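# Lay the towel flat beside the basket

## Task

Get the towel lying flat on the table as a single layer, with at least a finger's width between it and the table edge, at least two fingers' width between it and the basket rim, and more than a hand's width between it and either arm's column. The basket must end upright with its entire base resting on the table, no more than three fingers' width from its starting spot and turned roughly as before. Finish by releasing everything and pulling the grippers away; anything that stays in place only because the robot holds it does not count.

## Robot and tools

Robot: two arms, left_arm and right_arm, each ending in a two-finger parallel gripper. Despite the names, left_arm sits on the +y side of the scene; the names say nothing about image sides. Bases in the scene frame: left_arm at (+0.029, +0.268, 0) m, quat_wxyz (+0.998, 0, 0, -0.068); right_arm at (+0.017, -0.350, 0) m, quat_wxyz (+0.999, 0, 0, +0.046).

Scene frame: origin on the tabletop midway between the arms, +x out over the table, +z up. Each gripper's fingers point along its own +z and close along its own y. The reported end_effector_position is the pinch point between the pads, roughly 1 cm behind the tips. Reported hand positions can be somewhat wrong, more so when an arm reaches far.

The 14-number row (used by both motion tools): one flat list covering both arms, left_arm first then right_arm, each as dx, dy, dz, rx, ry, rz, opening. All values lie in [-1, 1], and both arms' seven numbers are always required. dx..rz are offsets (not poses) in that gripper's own axes, measured from its pose at the start of the action (for a call's first action, the last pose a result reported). Scale: 1.0 = 0.6 m of translation or 180 degrees of rotation; rx, ry, rz form a single rotation vector. opening is absolute: +1 fully open (0.094 m), -1 closed.

execute_actions(actions): a list of up to 15 actions run in sequence. Each action is a table of up to 15 rows, each row lasting one control step of 1/30 s; if fewer rows are given, the last is repeated until 15 steps pass. Every row is an offset from the action's starting pose, not from the preceding row. An empty list simply returns state and images.

move(target, speed, blocking): target is one 14-number row as above, offsets from the last reported pose. Each gripper travels in a straight line; both finish together in 0.5 to 10 s (cut off at 10 s even if short). speed is the path top speed in m/s, 0.002 to 0.5, default 0.25; rotation is capped at twice that in rad/s. Openings are sent when the move begins. Paths ignore obstacles and the other arm, and grippers may lag, drift, or overshoot the speed, notably near full arm extension. Faster approaches and targets set deeper past a contact push harder. blocking=false returns after 0.5 s while motion continues; until a result shows the move ended, other moves and execute_actions are refused, so call wait or stop.

wait(seconds): 0 to 10; arms hold their last command, and it ends early if a running move finishes. stop(): brakes the current move (needs room, more when fast); fingers keep moving. zoom_image(camera, region): camera is cam_high, cam_low, cam_left_wrist or cam_right_wrist; region [x0, y0, x1, y1] in pixels from the top-left, at most 504 by 504. Image sizes: cam_high and cam_low 504x504, wrist cameras 616x616. read_manual(section) only returns licence text. finished_scene(scene) ends the current scene (give its number) and is final.

Controller behaviour: each step the commanded pose is limited to within 70 mm and 16 degrees of the measured pose, then approached by damped inverse kinematics, favouring position over orientation. Distant targets therefore need several actions; after an action an arm continues only to its last limited pose. Arms tend to finish a centimetre or more low, and repeated zero offsets can let them sag. To keep an arm still, send the offset back to the desired pose in the first call of a reply and zeros afterwards, aiming higher if it still droops. Elbows never fully straighten.

Joint ranges (rad): waist -2.618 to 3.054, shoulder 0 to 3.142, elbow 0 to 3.142, wrist pitch -1.571 to 1.571, wrist yaw -1.571 to 1.571, wrist roll -2.094 to 2.094.

Result lines: the state line 'left_arm: … | right_arm: …' lists each gripper's position (m) and quat_wxyz. grip_measured is the measured finger opening on the command scale; the final Joint positions entry gives it in metres; each gripper may read up to about 1 mm off, consistently. 'Hand target' shows where the controller is currently steering that gripper. 'pose unreachable' means the clearance check altered or blocked that arm's command. move adds a 'move:' line with the outcome (done, off_target, moving, held, fault), any limits (paced = the pose sent was clipped; held = some steps were blocked, after which the arm may surge faster), and each gripper's distance to target; if only one arm is named, the other finished fine. FAULT lines mean an arm stopped. Joint torques include offsets, friction and noise, so treat them cautiously.

Gripping: to hold, command an opening below grip_measured; roughly 0.03 below is firm, less is gentler. Pads exert about 50 to 62 N, less on very thin parts such as cloth under 2 mm, with a short spike at first contact. Expect occasional brief tugs on held items.

Motor heat: holding loads warms motors. MOTOR HOT appears at 75 °C; at 90 °C that arm halts for 10 s; at 100 °C it goes limp and falls. These show as OVER-TEMPERATURE FAULT.

Avoid: anything leaving the table (fails the task), arms striking or pressing each other, hard hits, slams, drops, slips and heavy pushing. Wrist cameras on mounts add unlisted bulk near each gripper. End with the towel released, the grippers moved away, and the basket undisturbed.

Each tool is called after "Request:" in YAML: its name, and indented under it one key for each argument.

## Session

Request:
execute_actions:
  actions: []

Scene clock: 0.00 s.
left_arm: end_effector_position=(+0.0708, -0.0140, +0.1166) grip_measured=+1.000 end_effector_quat_wxyz=(+0.558, +0.707, +0.432, +0.037) | right_arm: end_effector_position=(+0.5681, -0.4114, +0.2306) grip_measured=+1.000 end_effector_quat_wxyz=(+0.416, -0.452, +0.707, -0.349)
Joint positions: left_arm=[-1.788  0.99   0.275  0.098 -0.869  0.591  0.094] | right_arm=[-0.196  1.797  1.384 -0.009  0.023 -1.257  0.094]
Joint velocities: left_arm=[ 0.017 -0.012  0.017  0.022  0.022 -0.037  0.   ] | right_arm=[ 0.022 -0.012  0.012  0.007  0.051  0.007  0.   ]
Joint torques (N m, as the arm reports them, + toward a larger angle): no reading
Hand target (left_arm): +0.072, -0.013, +0.117; +0.558, +0.706, +0.433, +0.039
Hand target (right_arm): +0.569, -0.411, +0.246; +0.428, -0.446, +0.701, -0.356

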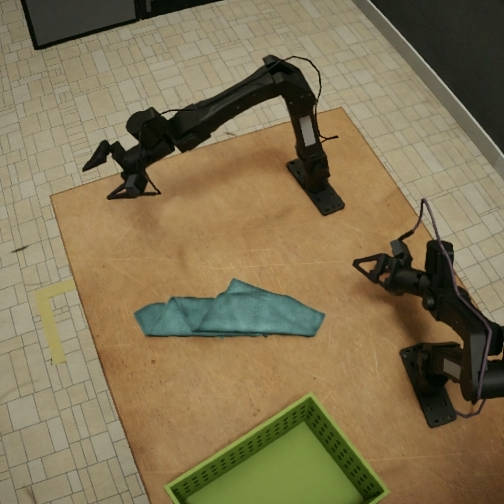

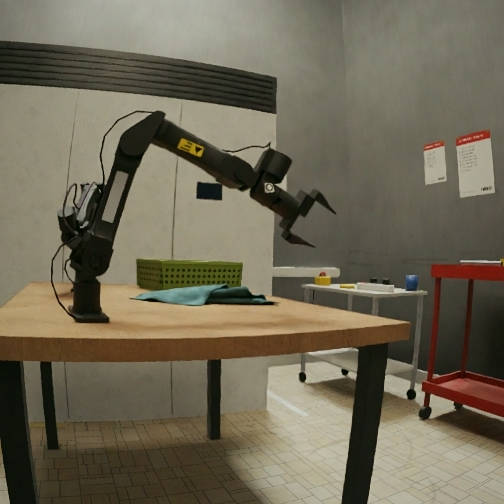

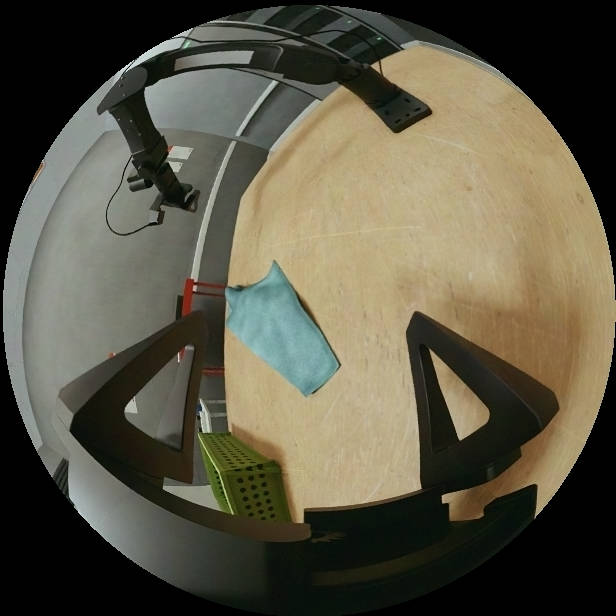

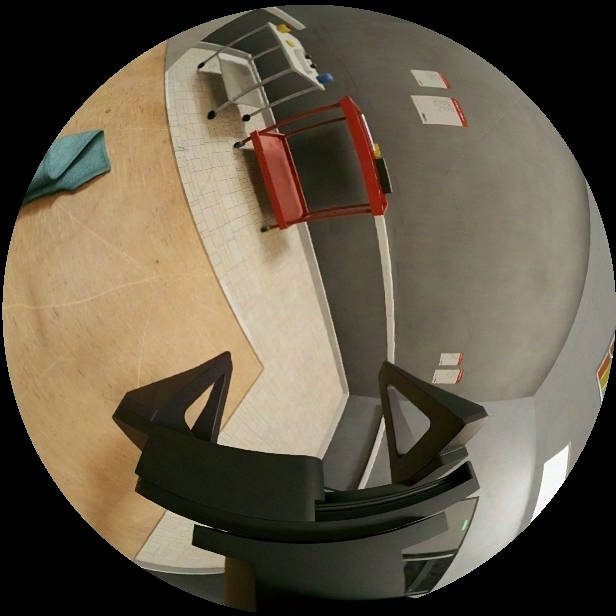

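Request:
zoom_image:
  camera: "cam_high"
  region: [100, 250, 400, 504]

Request:
zoom_image:
  camera: "cam_left_wrist"
  region: [180, 230, 400, 430]

Request:
zoom_image:
  camera: "cam_low"
  region: [100, 240, 350, 340]

Region (100, 250, 400, 504) of cam_high's 504x504 image, scaled by 1.680, with more detail than that image has; it fills the top 427 rows of this view, and the rest is white.

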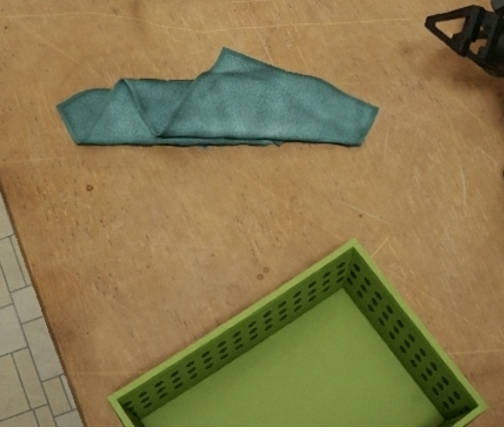

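Region (180, 230, 400, 430) of cam_left_wrist's 616x616 image, scaled by 2.291, with more detail than that image has; it fills the top 458 rows of this view, and the rest is white.

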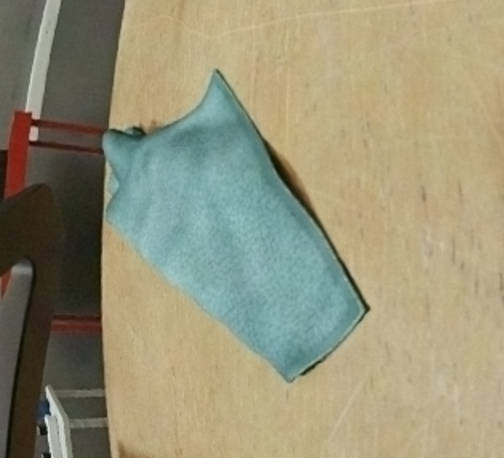

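Region (100, 240, 350, 340) of cam_low's 504x504 image, scaled by 2.016, with more detail than that image has; it fills the top 202 rows of this view, and the rest is white.

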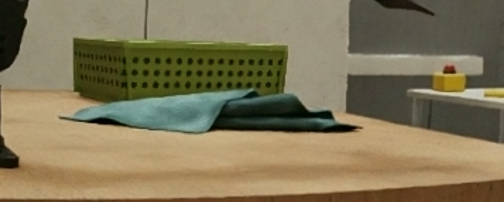

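Request:
move:
  target: [0.189,0.428,0.130,0.1687,0.3665,-0.3652,1,0,0,0,0,0,0,1]
  speed: 0.3

Scene clock: 52.07 s.
left_arm: end_effector_position=(+0.3296, +0.0011, +0.2428) grip_measured=+1.000 end_effector_quat_wxyz=(+0.125, +0.368, +0.921, -0.037) | right_arm: end_effector_position=(+0.5681, -0.4114, +0.2306) grip_measured=+1.000 end_effector_quat_wxyz=(+0.416, -0.452, +0.707, -0.349)
Joint positions: left_arm=[-0.602  1.943  2.191 -1.559 -0.018  0.025  0.094] | right_arm=[-0.196  1.797  1.384 -0.009  0.023 -1.257  0.094]
Joint velocities: left_arm=[-0.002 -0.012 -0.002 -0.051 -0.007  0.125  0.   ] | right_arm=[ 0.007  0.002  0.012 -0.007  0.022 -0.051  0.   ]
Joint torques (N m, as the arm reports them, + toward a larger angle): left_arm=[ 0.48 -9.78  9.09  0.6   0.13 -0.1 ] | right_arm=[-0.01 -8.28  7.91  1.61  0.01 -0.01]
Hand target (left_arm): +0.330, +0.000, +0.245; +0.122, +0.361, +0.924, -0.044
Hand target (right_arm): +0.568, -0.411, +0.231; +0.416, -0.452, +0.707, -0.349
Off the commanded pose (left_arm): 0.007 m, 15 deg.
Off the commanded pose (right_arm): 0.000 m, 0 deg.
joint sent to its limit (left arm) — the command would take joint 4 (wrist pitch) past its lower limit, so that joint was sent only as far as its limit.
move: off_target (left_arm); limits=paced

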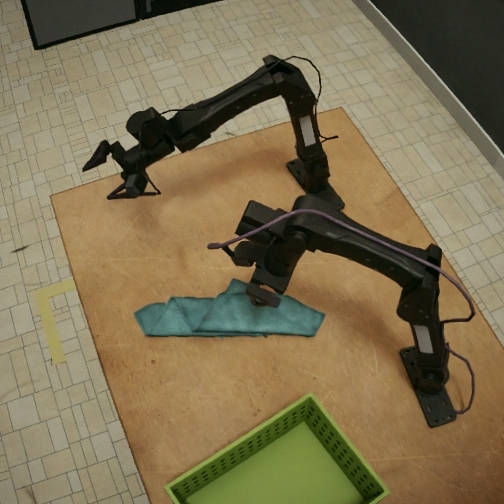

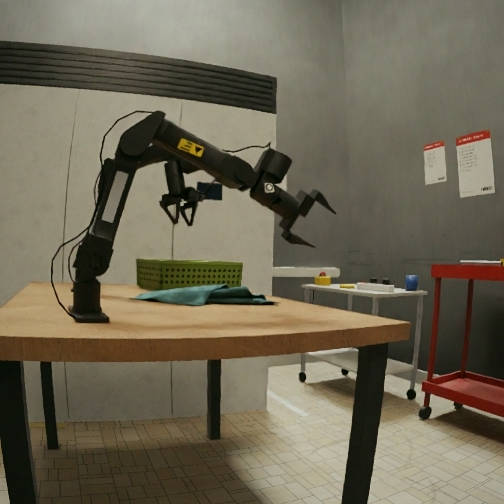

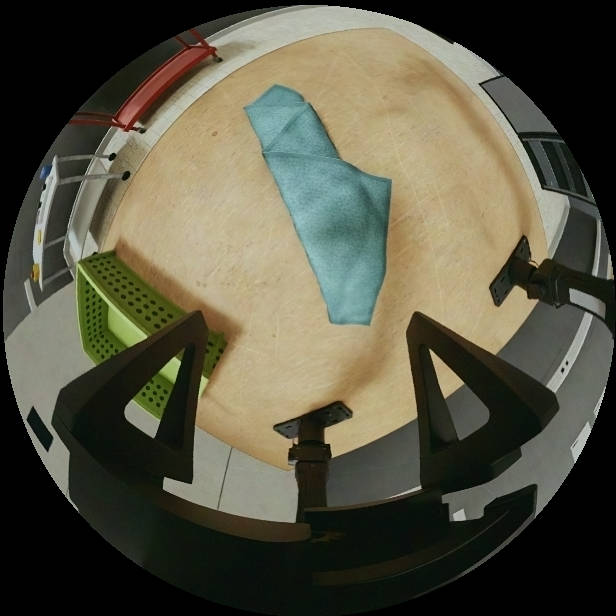

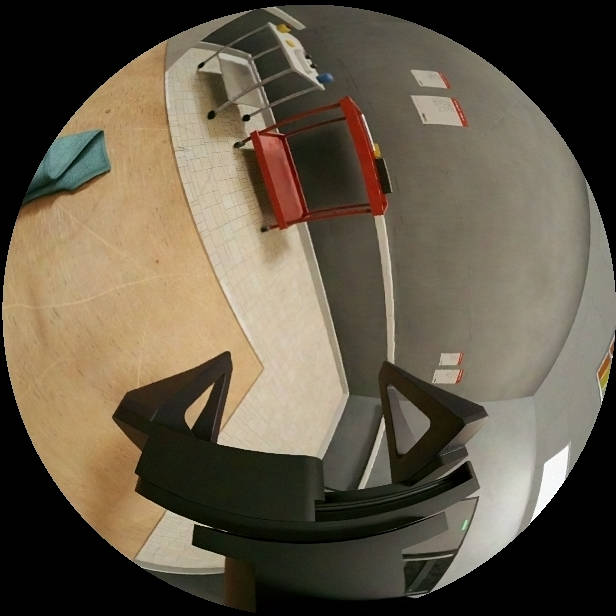

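Request:
zoom_image:
  camera: "cam_left_wrist"
  region: [200, 70, 440, 340]

Request:
zoom_image:
  camera: "cam_high"
  region: [120, 260, 340, 350]

Region (200, 70, 440, 340) of cam_left_wrist's 616x616 image, scaled by 1.867, with more detail than that image has.

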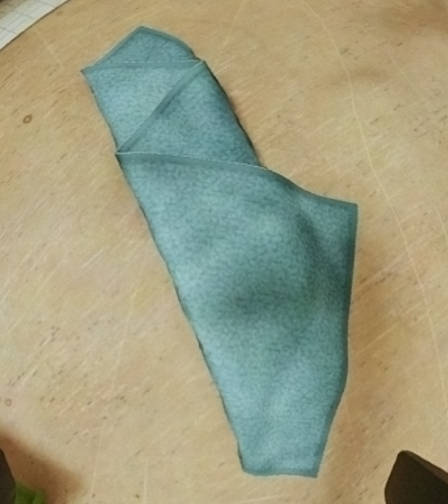

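Region (120, 260, 340, 350) of cam_high's 504x504 image, scaled by 2.291, with more detail than that image has; it fills the top 206 rows of this view, and the rest is white.

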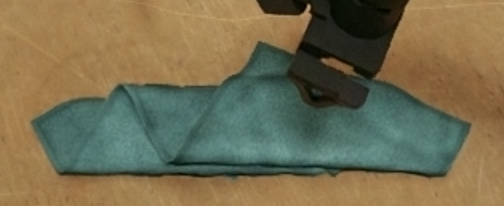

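Request:
move:
  target: [0.21,-0.166,0.135,0.019,0.081,0.086,1,-0.189,0.401,-0.316,-0.295,0.227,0.199,1]
  speed: 0.3

Scene clock: 107.70 s.
left_arm: end_effector_position=(+0.1949, -0.0035, +0.1312) grip_measured=+1.000 end_effector_quat_wxyz=(+0.002, +0.497, +0.868, +0.005) | right_arm: end_effector_position=(+0.3379, -0.2061, +0.1252) grip_measured=+1.000 end_effector_quat_wxyz=(-0.004, -0.217, +0.976, -0.002)
Joint positions: left_arm=[-0.896  1.749  1.514 -1.336 -0.011  0.008  0.094] | right_arm=[ 0.33   1.887  1.663 -1.356  0.002 -0.016  0.094]
Joint velocities: left_arm=[ 0.002  0.002 -0.007 -0.022 -0.066 -0.037  0.   ] | right_arm=[-0.017  0.002 -0.007 -0.095  0.022 -0.022  0.   ]
Joint torques (N m, as the arm reports them, + toward a larger angle): left_arm=[ -0.39 -10.74   4.95   0.36   0.12  -0.08] | right_arm=[ 0.55 -7.38  9.39  0.09 -0.07  0.03]
Hand target (left_arm): +0.190, -0.002, +0.131; +0.002, +0.495, +0.869, -0.001
Hand target (right_arm): +0.340, -0.200, +0.131; +0.002, -0.216, +0.976, +0.005
Off the commanded pose (left_arm): 0.006 m, 1 deg.
Off the commanded pose (right_arm): 0.008 m, 1 deg.
move: done

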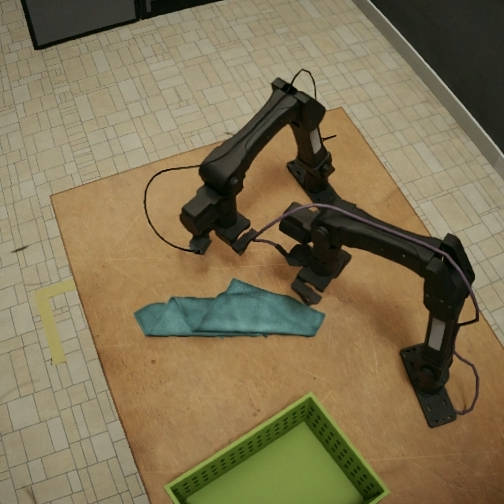

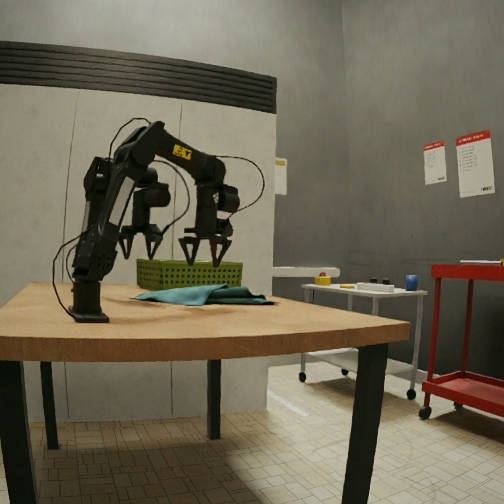

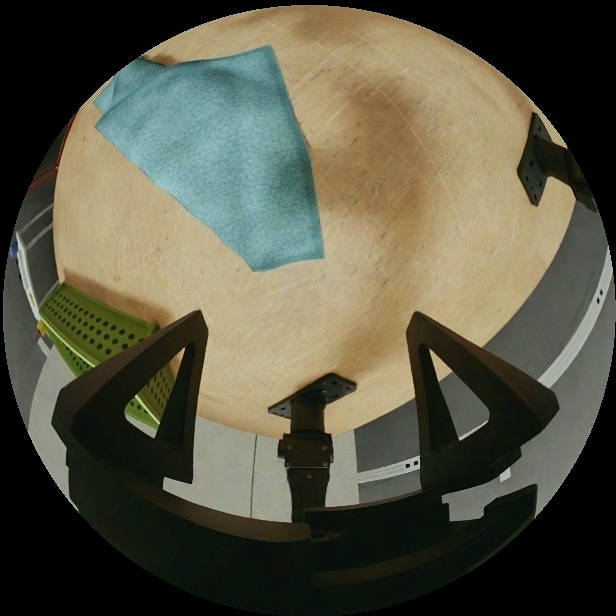

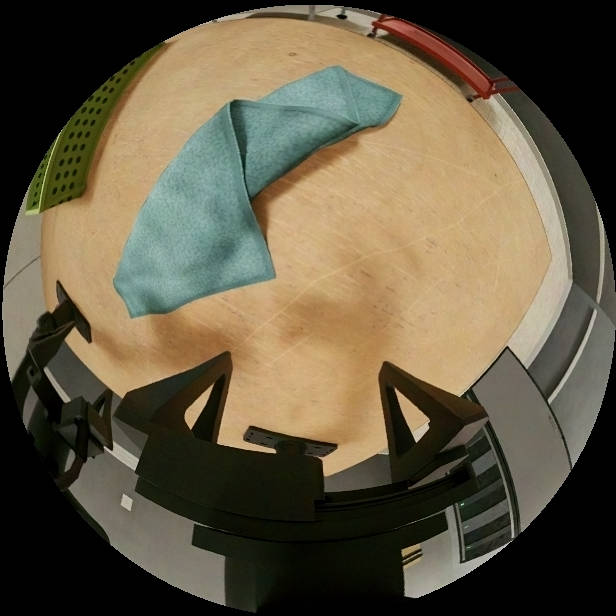

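Request:
move:
  target: [-0.029,-0.015,0.135,0,0,0.169,1,-0.036,0.077,0.125,0,0,0.139,1]
  speed: 0.2

Scene clock: 137.00 s.
left_arm: end_effector_position=(+0.2012, -0.0267, +0.0584) grip_measured=+1.000 end_effector_quat_wxyz=(+0.011, +0.700, +0.714, +0.002) | right_arm: end_effector_position=(+0.3374, -0.1596, +0.0528) grip_measured=+1.000 end_effector_quat_wxyz=(-0.005, -0.000, +1.000, -0.003)
Joint positions: left_arm=[-0.915  1.852  1.35  -1.048 -0.011  0.5    0.094] | right_arm=[ 0.444  2.003  1.534 -1.115  0.     0.535  0.094]
Joint velocities: left_arm=[-0.002 -0.002 -0.007  0.007 -0.022  0.007  0.   ] | right_arm=[-0.007 -0.017 -0.012 -0.007  0.051 -0.022  0.   ]
Joint torques (N m, as the arm reports them, + toward a larger angle): left_arm=[-0.5  -9.35  4.87  0.38 -0.03  0.14] | right_arm=[ 0.7  -8.37  5.53  0.28 -0.01  0.04]
Hand target (left_arm): +0.196, -0.023, +0.050; +0.001, +0.707, +0.707, +0.005
Hand target (right_arm): +0.336, -0.156, +0.050; -0.004, -0.000, +1.000, -0.001
Off the commanded pose (left_arm): 0.010 m, 2 deg.
Off the commanded pose (right_arm): 0.005 m, 0 deg.
move: done

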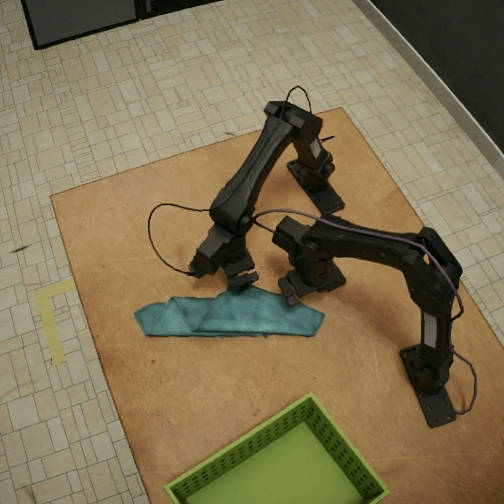

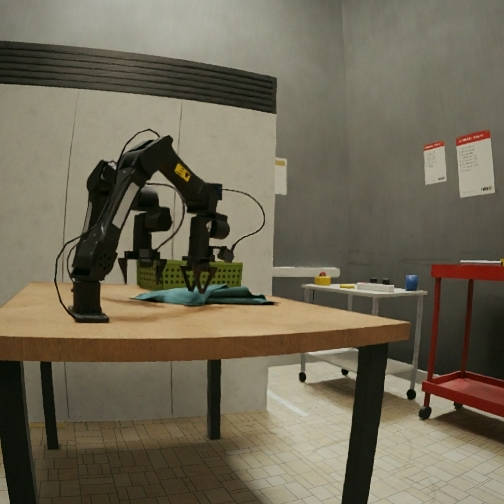

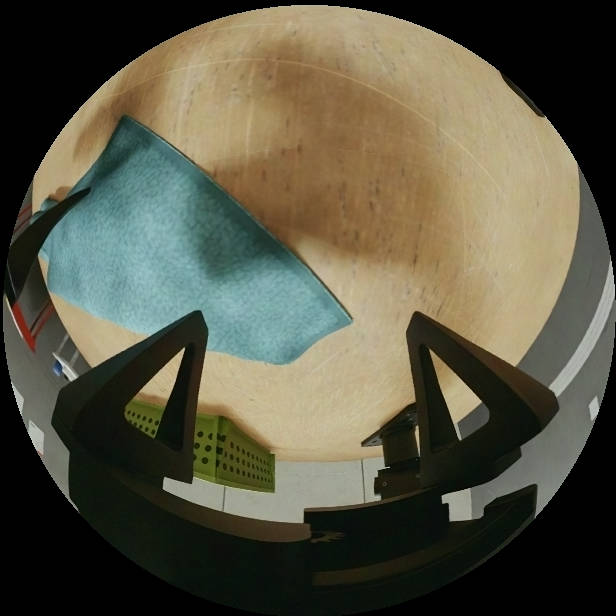

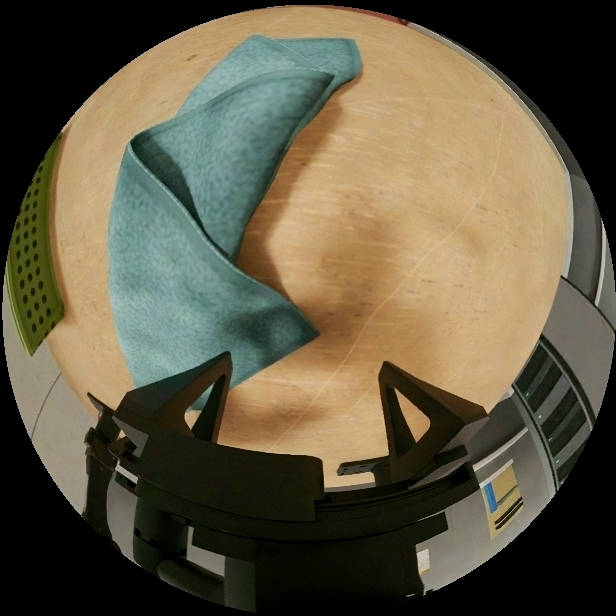

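Request:
move:
  target: [0.055,-0.035,0.05,0,0,0,1,0.0167,0,0.042,0,0,0,1]
  speed: 0.1

Scene clock: 145.70 s.
left_arm: end_effector_position=(+0.1842, +0.0029, +0.0281) grip_measured=+1.000 end_effector_quat_wxyz=(+0.010, +0.700, +0.714, +0.003) | right_arm: end_effector_position=(+0.3276, -0.1654, +0.0267) grip_measured=+1.000 end_effector_quat_wxyz=(-0.012, +0.004, +1.000, -0.007)
Joint positions: left_arm=[-0.915  1.771  1.119 -0.902 -0.011  0.5    0.094] | right_arm=[ 0.444  2.003  1.426 -1.022  0.     0.542  0.094]
Joint velocities: left_arm=[-0.002  0.007  0.007 -0.022 -0.037 -0.051  0.   ] | right_arm=[-0.007  0.032 -0.007  0.037 -0.007 -0.007  0.   ]
Joint torques (N m, as the arm reports them, + toward a larger angle): left_arm=[ -0.6  -10.34   4.6    0.38   0.01  -0.07] | right_arm=[ 1.05 -8.83  5.38  0.26  0.    0.07]
Hand target (left_arm): +0.180, +0.005, +0.027; +0.011, +0.700, +0.714, +0.002
Hand target (right_arm): +0.327, -0.160, +0.028; -0.006, -0.000, +1.000, -0.003
Off the commanded pose (left_arm): 0.005 m, 0 deg.
Off the commanded pose (right_arm): 0.006 m, 1 deg.
move: done

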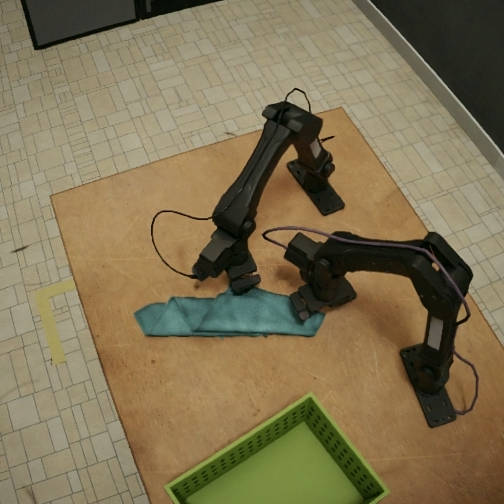

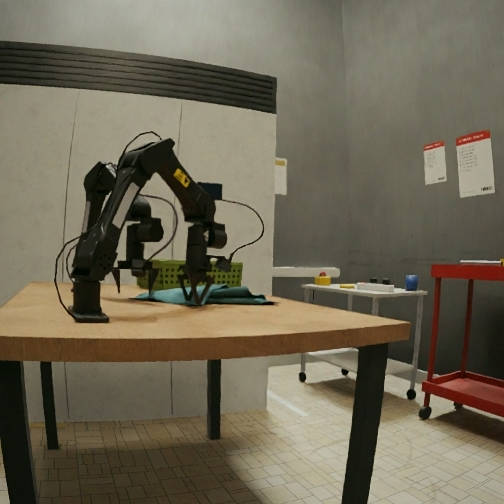

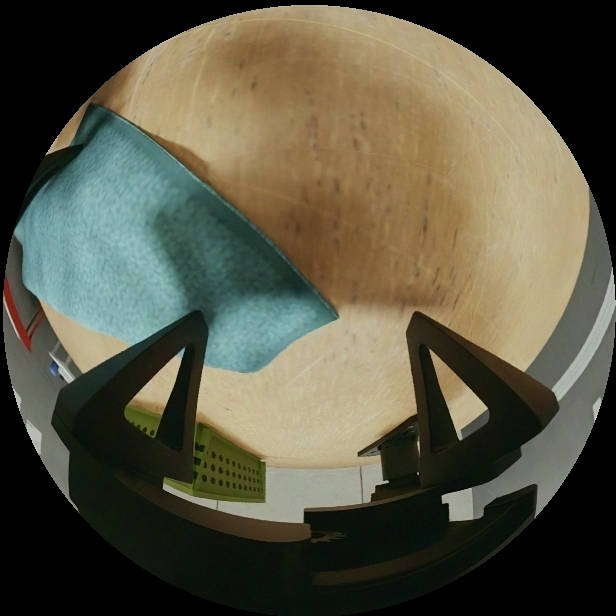

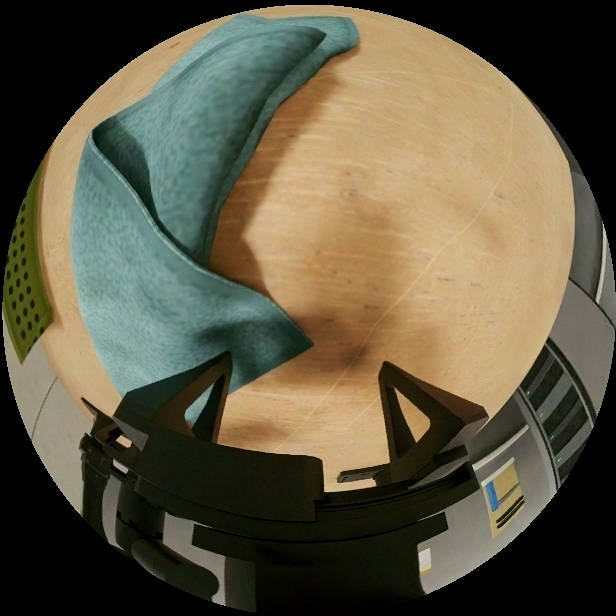

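Request:
move:
  target: [0.017,-0.005,0.027,0,0,0,1,0,0.013,0.026,0,0,0,1]
  speed: 0.05

Scene clock: 151.33 s.
left_arm: end_effector_position=(+0.1814, +0.0078, +0.0156) grip_measured=+1.000 end_effector_quat_wxyz=(+0.010, +0.700, +0.714, +0.003) | right_arm: end_effector_position=(+0.3307, -0.1622, +0.0183) grip_measured=+1.000 end_effector_quat_wxyz=(-0.009, +0.007, +1.000, -0.006)
Joint positions: left_arm=[-0.915  1.771  1.064 -0.846 -0.011  0.5    0.094] | right_arm=[ 0.447  2.023  1.421 -0.99   0.     0.552  0.094]
Joint velocities: left_arm=[ 0.012 -0.017 -0.007 -0.022 -0.037 -0.022  0.   ] | right_arm=[ 0.007 -0.012 -0.002 -0.007 -0.037  0.007  0.   ]
Joint torques (N m, as the arm reports them, + toward a larger angle): left_arm=[ 0.61 -9.4   3.98  0.47  0.    0.13] | right_arm=[ 1.11 -7.58  4.89  0.3   0.03  0.08]
Hand target (left_arm): +0.181, +0.013, +0.012; +0.010, +0.700, +0.714, +0.003
Hand target (right_arm): +0.327, -0.158, +0.011; -0.012, +0.003, +1.000, -0.007
Off the commanded pose (left_arm): 0.006 m, 0 deg.
Off the commanded pose (right_arm): 0.009 m, 1 deg.
move: done

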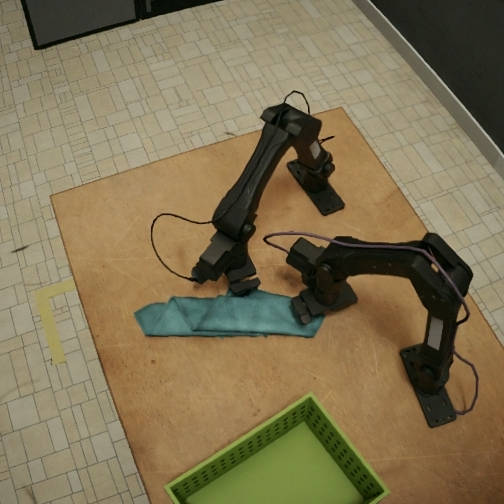

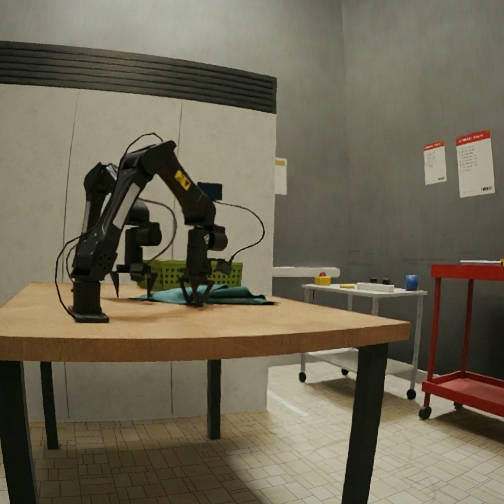

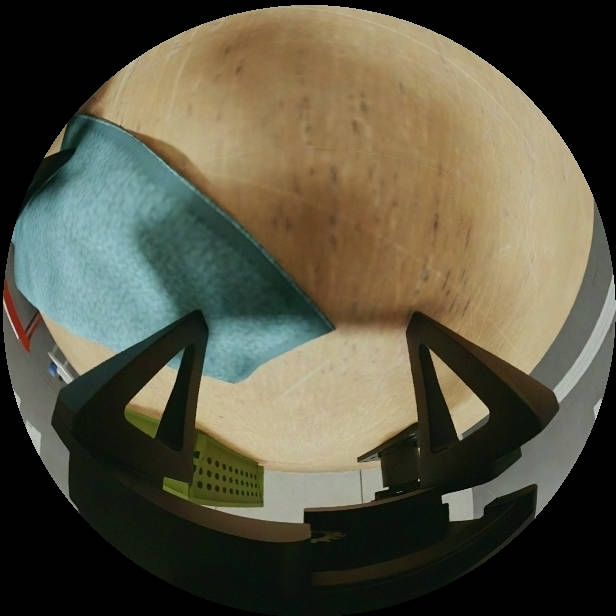

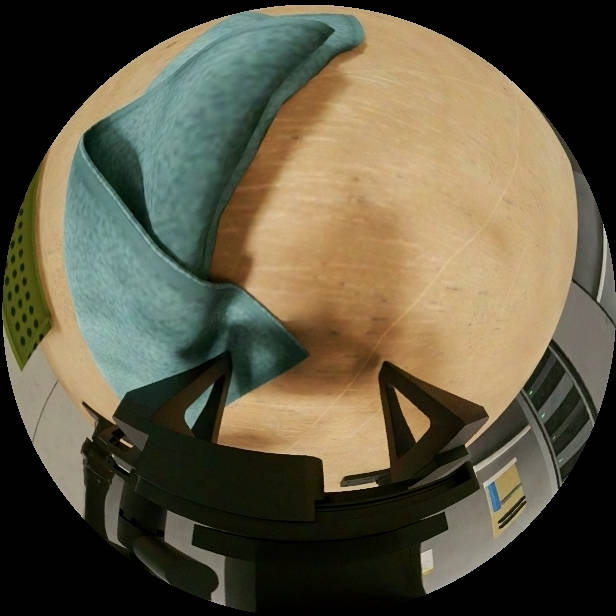

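Request:
move:
  target: [0.012,0,0.014,0,0,0,1,0.004,0.012,0.018,0,0,0,1]
  speed: 0.03

Scene clock: 154.00 s.
left_arm: end_effector_position=(+0.1822, +0.0068, +0.0145) grip_measured=+1.000 end_effector_quat_wxyz=(+0.016, +0.700, +0.714, +0.002) | right_arm: end_effector_position=(+0.3310, -0.1602, +0.0183) grip_measured=+1.000 end_effector_quat_wxyz=(-0.007, +0.010, +1.000, -0.004)
Joint positions: left_arm=[-0.915  1.766  1.054 -0.828 -0.012  0.5    0.094] | right_arm=[ 0.451  2.023  1.421 -0.985  0.     0.562  0.094]
Joint velocities: left_arm=[-0.007 -0.007 -0.002 -0.066 -0.066  0.007  0.   ] | right_arm=[ 0.002  0.012  0.027 -0.066  0.11   0.066  0.   ]
Joint torques (N m, as the arm reports them, + toward a larger angle): left_arm=[ 0.87 -8.92  3.31  0.54  0.01  0.13] | right_arm=[ 1.14 -7.05  4.39  0.42  0.    0.09]
Hand target (left_arm): +0.181, +0.015, +0.007; +0.010, +0.700, +0.714, +0.003
Hand target (right_arm): +0.328, -0.155, +0.008; -0.010, +0.007, +1.000, -0.006
Off the commanded pose (left_arm): 0.011 m, 1 deg.
Off the commanded pose (right_arm): 0.012 m, 0 deg.
move: off_target (left_arm, right_arm)

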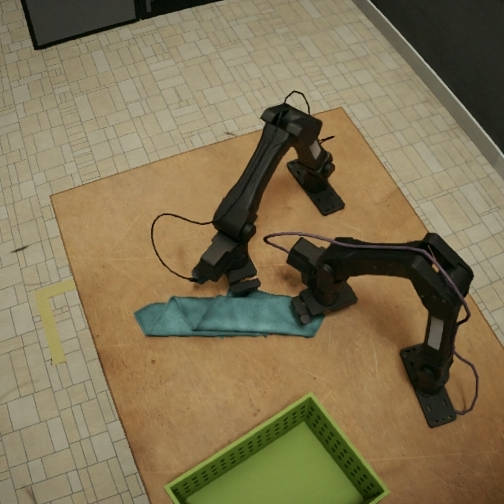

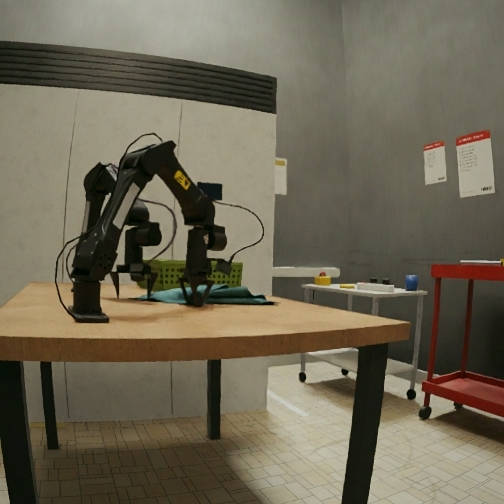

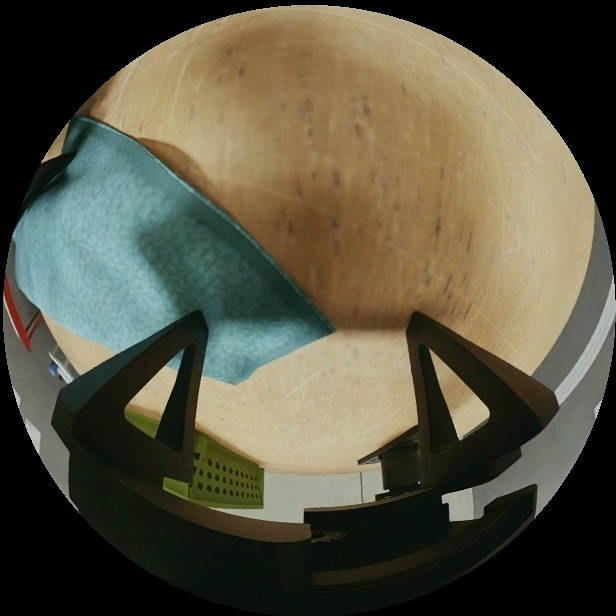

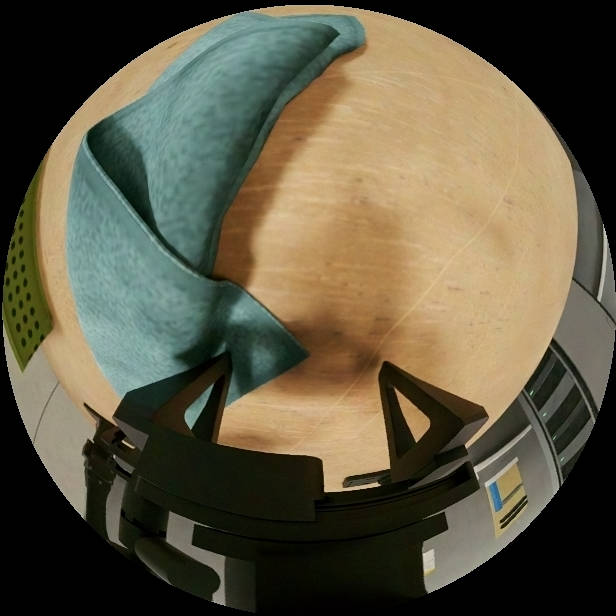

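Request:
execute_actions:
  actions:
    - [[0,0,0.005,0,0,0,0.6,0,0,0.005,0,0,0,0.6],[0,0,0.005,0,0,0,0.4,0,0,0.005,0,0,0,0.4],[0,0,0.005,0,0,0,0.2,0,0,0.005,0,0,0,0.2],[0,0,0.005,0,0,0,0.0,0,0,0.005,0,0,0,0.0]]
    - [[0,0,0.005,0,0,0,-0.2,0,0,0.005,0,0,0,-0.2],[0,0,0.005,0,0,0,-0.4,0,0,0.005,0,0,0,-0.4],[0,0,0.005,0,0,0,-0.6,0,0,0.005,0,0,0,-0.6]]

Scene clock: 157.70 s.
left_arm: end_effector_position=(+0.1838, +0.0049, +0.0146) grip_measured=-0.598 end_effector_quat_wxyz=(+0.021, +0.700, +0.714, +0.001) | right_arm: end_effector_position=(+0.3314, -0.1583, +0.0183) grip_measured=-0.597 end_effector_quat_wxyz=(-0.007, +0.010, +1.000, +0.000)
Joint positions: left_arm=[-0.915  1.766  1.054 -0.818 -0.014  0.5    0.019] | right_arm=[ 0.451  2.023  1.421 -0.98  -0.008  0.563  0.019]
Joint velocities: left_arm=[ 0.007 -0.022  0.017 -0.095 -0.081  0.007  0.   ] | right_arm=[ 0.022  0.002 -0.012 -0.022  0.022  0.007 -0.   ]
Joint torques (N m, as the arm reports them, + toward a larger angle): left_arm=[-0.01 -8.3   5.76  0.4   0.01  0.04] | right_arm=[ 0.   -8.22  5.27  0.27  0.01  0.  ]
Hand target (left_arm): +0.183, +0.006, +0.012; +0.019, +0.700, +0.714, +0.002
Hand target (right_arm): +0.331, -0.159, +0.015; -0.007, +0.010, +1.000, -0.000
Off the commanded pose (left_arm): 0.003 m, 0 deg.
Off the commanded pose (right_arm): 0.003 m, 0 deg.

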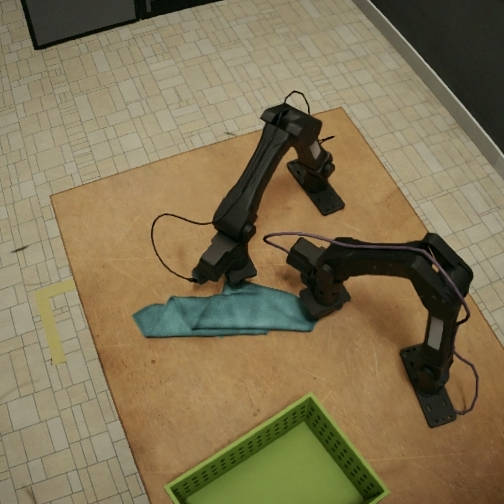

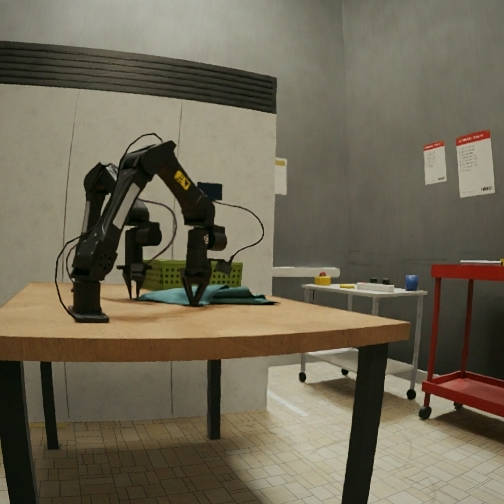

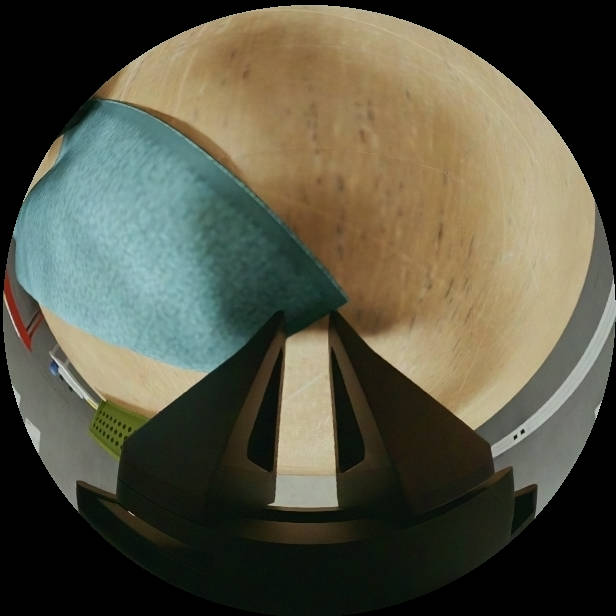

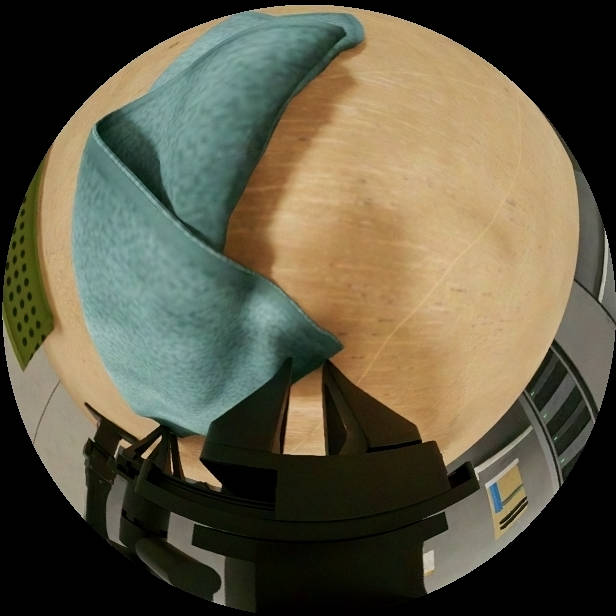

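Request:
execute_actions:
  actions:
    - [[0,0,0.005,0,0,0,-0.7,0,0,0.005,0,0,0,-0.7],[0,0,0.005,0,0,0,-0.8,0,0,0.005,0,0,0,-0.8],[0,0,0.005,0,0,0,-0.9,0,0,0.005,0,0,0,-0.9],[0,0,0.005,0,0,0,-1,0,0,0.005,0,0,0,-1]]
    - [[0,0,0.005,0,0,0,-1,0,0,0.005,0,0,0,-1]]

Scene clock: 160.97 s.
left_arm: end_effector_position=(+0.1849, +0.0029, +0.0147) grip_measured=-0.985 end_effector_quat_wxyz=(+0.026, +0.700, +0.714, +0.000) | right_arm: end_effector_position=(+0.3314, -0.1583, +0.0183) grip_measured=-0.994 end_effector_quat_wxyz=(-0.007, +0.010, +1.000, +0.000)
Joint positions: left_arm=[-0.915  1.766  1.054 -0.809 -0.014  0.5    0.001] | right_arm=[ 0.451  2.023  1.421 -0.98  -0.008  0.563  0.   ]
Joint velocities: left_arm=[ 0.002 -0.007 -0.007 -0.037 -0.095  0.051  0.   ] | right_arm=[-0.002 -0.017  0.012 -0.007 -0.007 -0.051 -0.   ]
Joint torques (N m, as the arm reports them, + toward a larger angle): left_arm=[ 0.15 -8.3   5.95  0.44  0.02  0.  ] | right_arm=[ 0.   -8.2   5.29  0.27  0.   -0.01]
Hand target (left_arm): +0.184, +0.004, +0.012; +0.024, +0.700, +0.714, +0.001
Hand target (right_arm): +0.331, -0.158, +0.015; -0.007, +0.010, +1.000, +0.000
Off the commanded pose (left_arm): 0.003 m, 0 deg.
Off the commanded pose (right_arm): 0.003 m, 0 deg.

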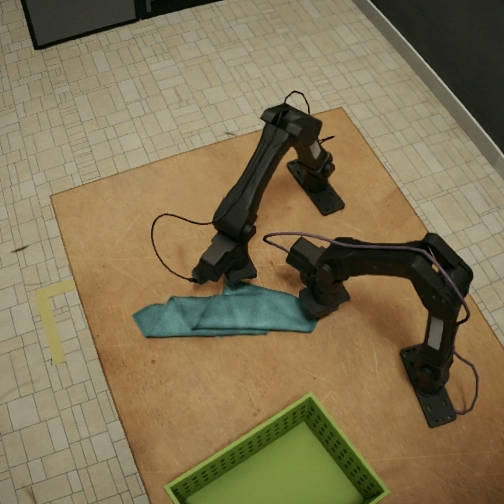

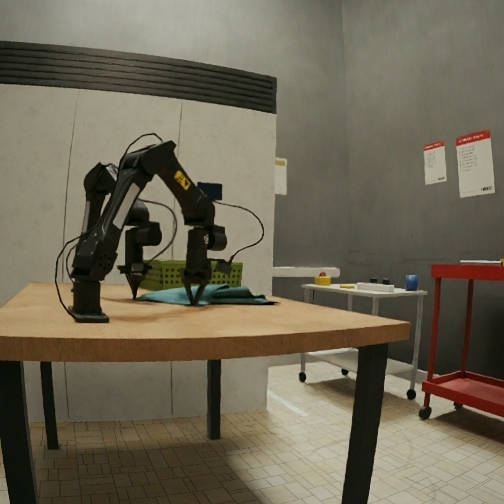

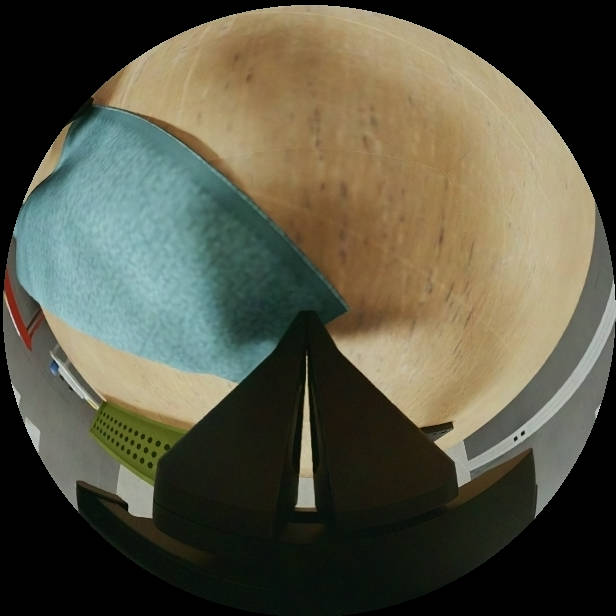

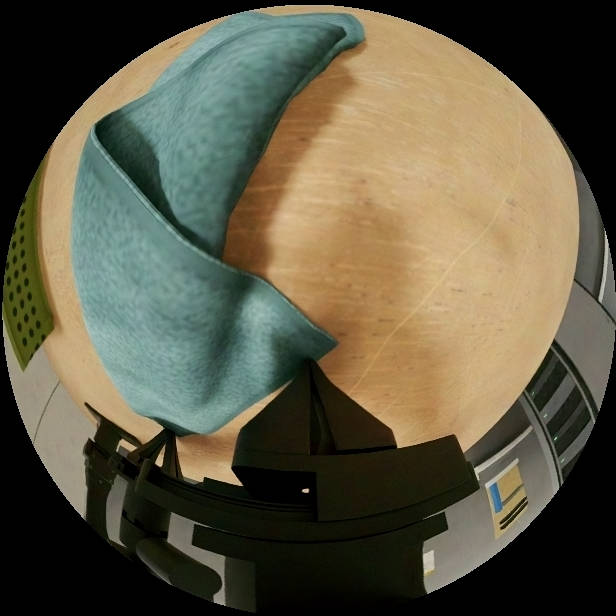

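Request:
move:
  target: [0,0,-0.06,0,0,0,-1,0,0,-0.06,0,0,0,-1]
  speed: 0.05

Scene clock: 163.80 s.
left_arm: end_effector_position=(+0.1807, +0.0103, +0.0400) grip_measured=-0.985 end_effector_quat_wxyz=(+0.014, +0.700, +0.714, +0.003) | right_arm: end_effector_position=(+0.3242, -0.1627, +0.0339) grip_measured=-0.994 end_effector_quat_wxyz=(-0.030, +0.010, +0.999, -0.014)
Joint positions: left_arm=[-0.915  1.718  1.107 -0.936 -0.014  0.5    0.001] | right_arm=[ 0.451  2.023  1.485 -1.098 -0.008  0.563  0.   ]
Joint velocities: left_arm=[ 0.002 -0.022 -0.012 -0.037 -0.037 -0.051 -0.   ] | right_arm=[-0.012 -0.012 -0.002 -0.007 -0.051 -0.037 -0.   ]
Joint torques (N m, as the arm reports them, + toward a larger angle): left_arm=[ 0.09 -9.77  9.2   0.2   0.02  0.01] | right_arm=[ -0.07 -11.55   8.55   0.05   0.01  -0.02]
Hand target (left_arm): +0.184, +0.005, +0.051; +0.026, +0.700, +0.714, -0.000
Hand target (right_arm): +0.332, -0.158, +0.054; -0.007, +0.010, +1.000, +0.000
Off the commanded pose (left_arm): 0.013 m, 1 deg.
Off the commanded pose (right_arm): 0.022 m, 3 deg.
move: off_target (left_arm, right_arm)

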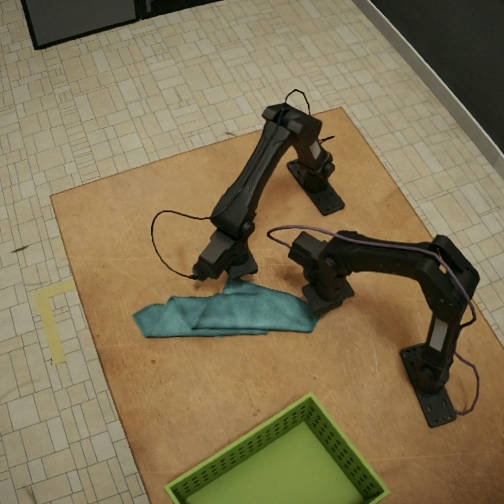

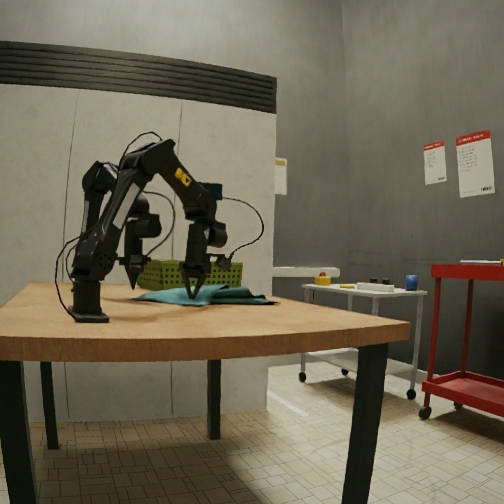

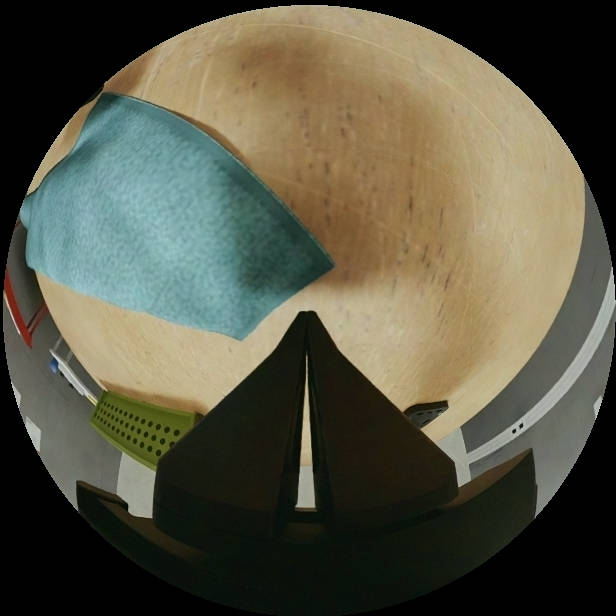

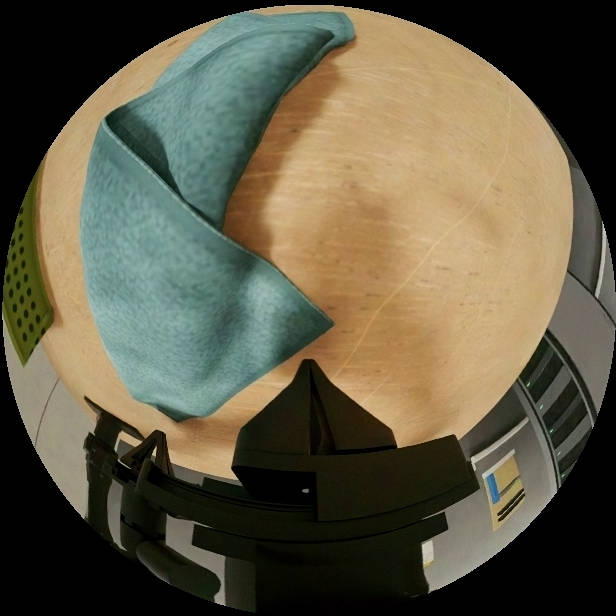

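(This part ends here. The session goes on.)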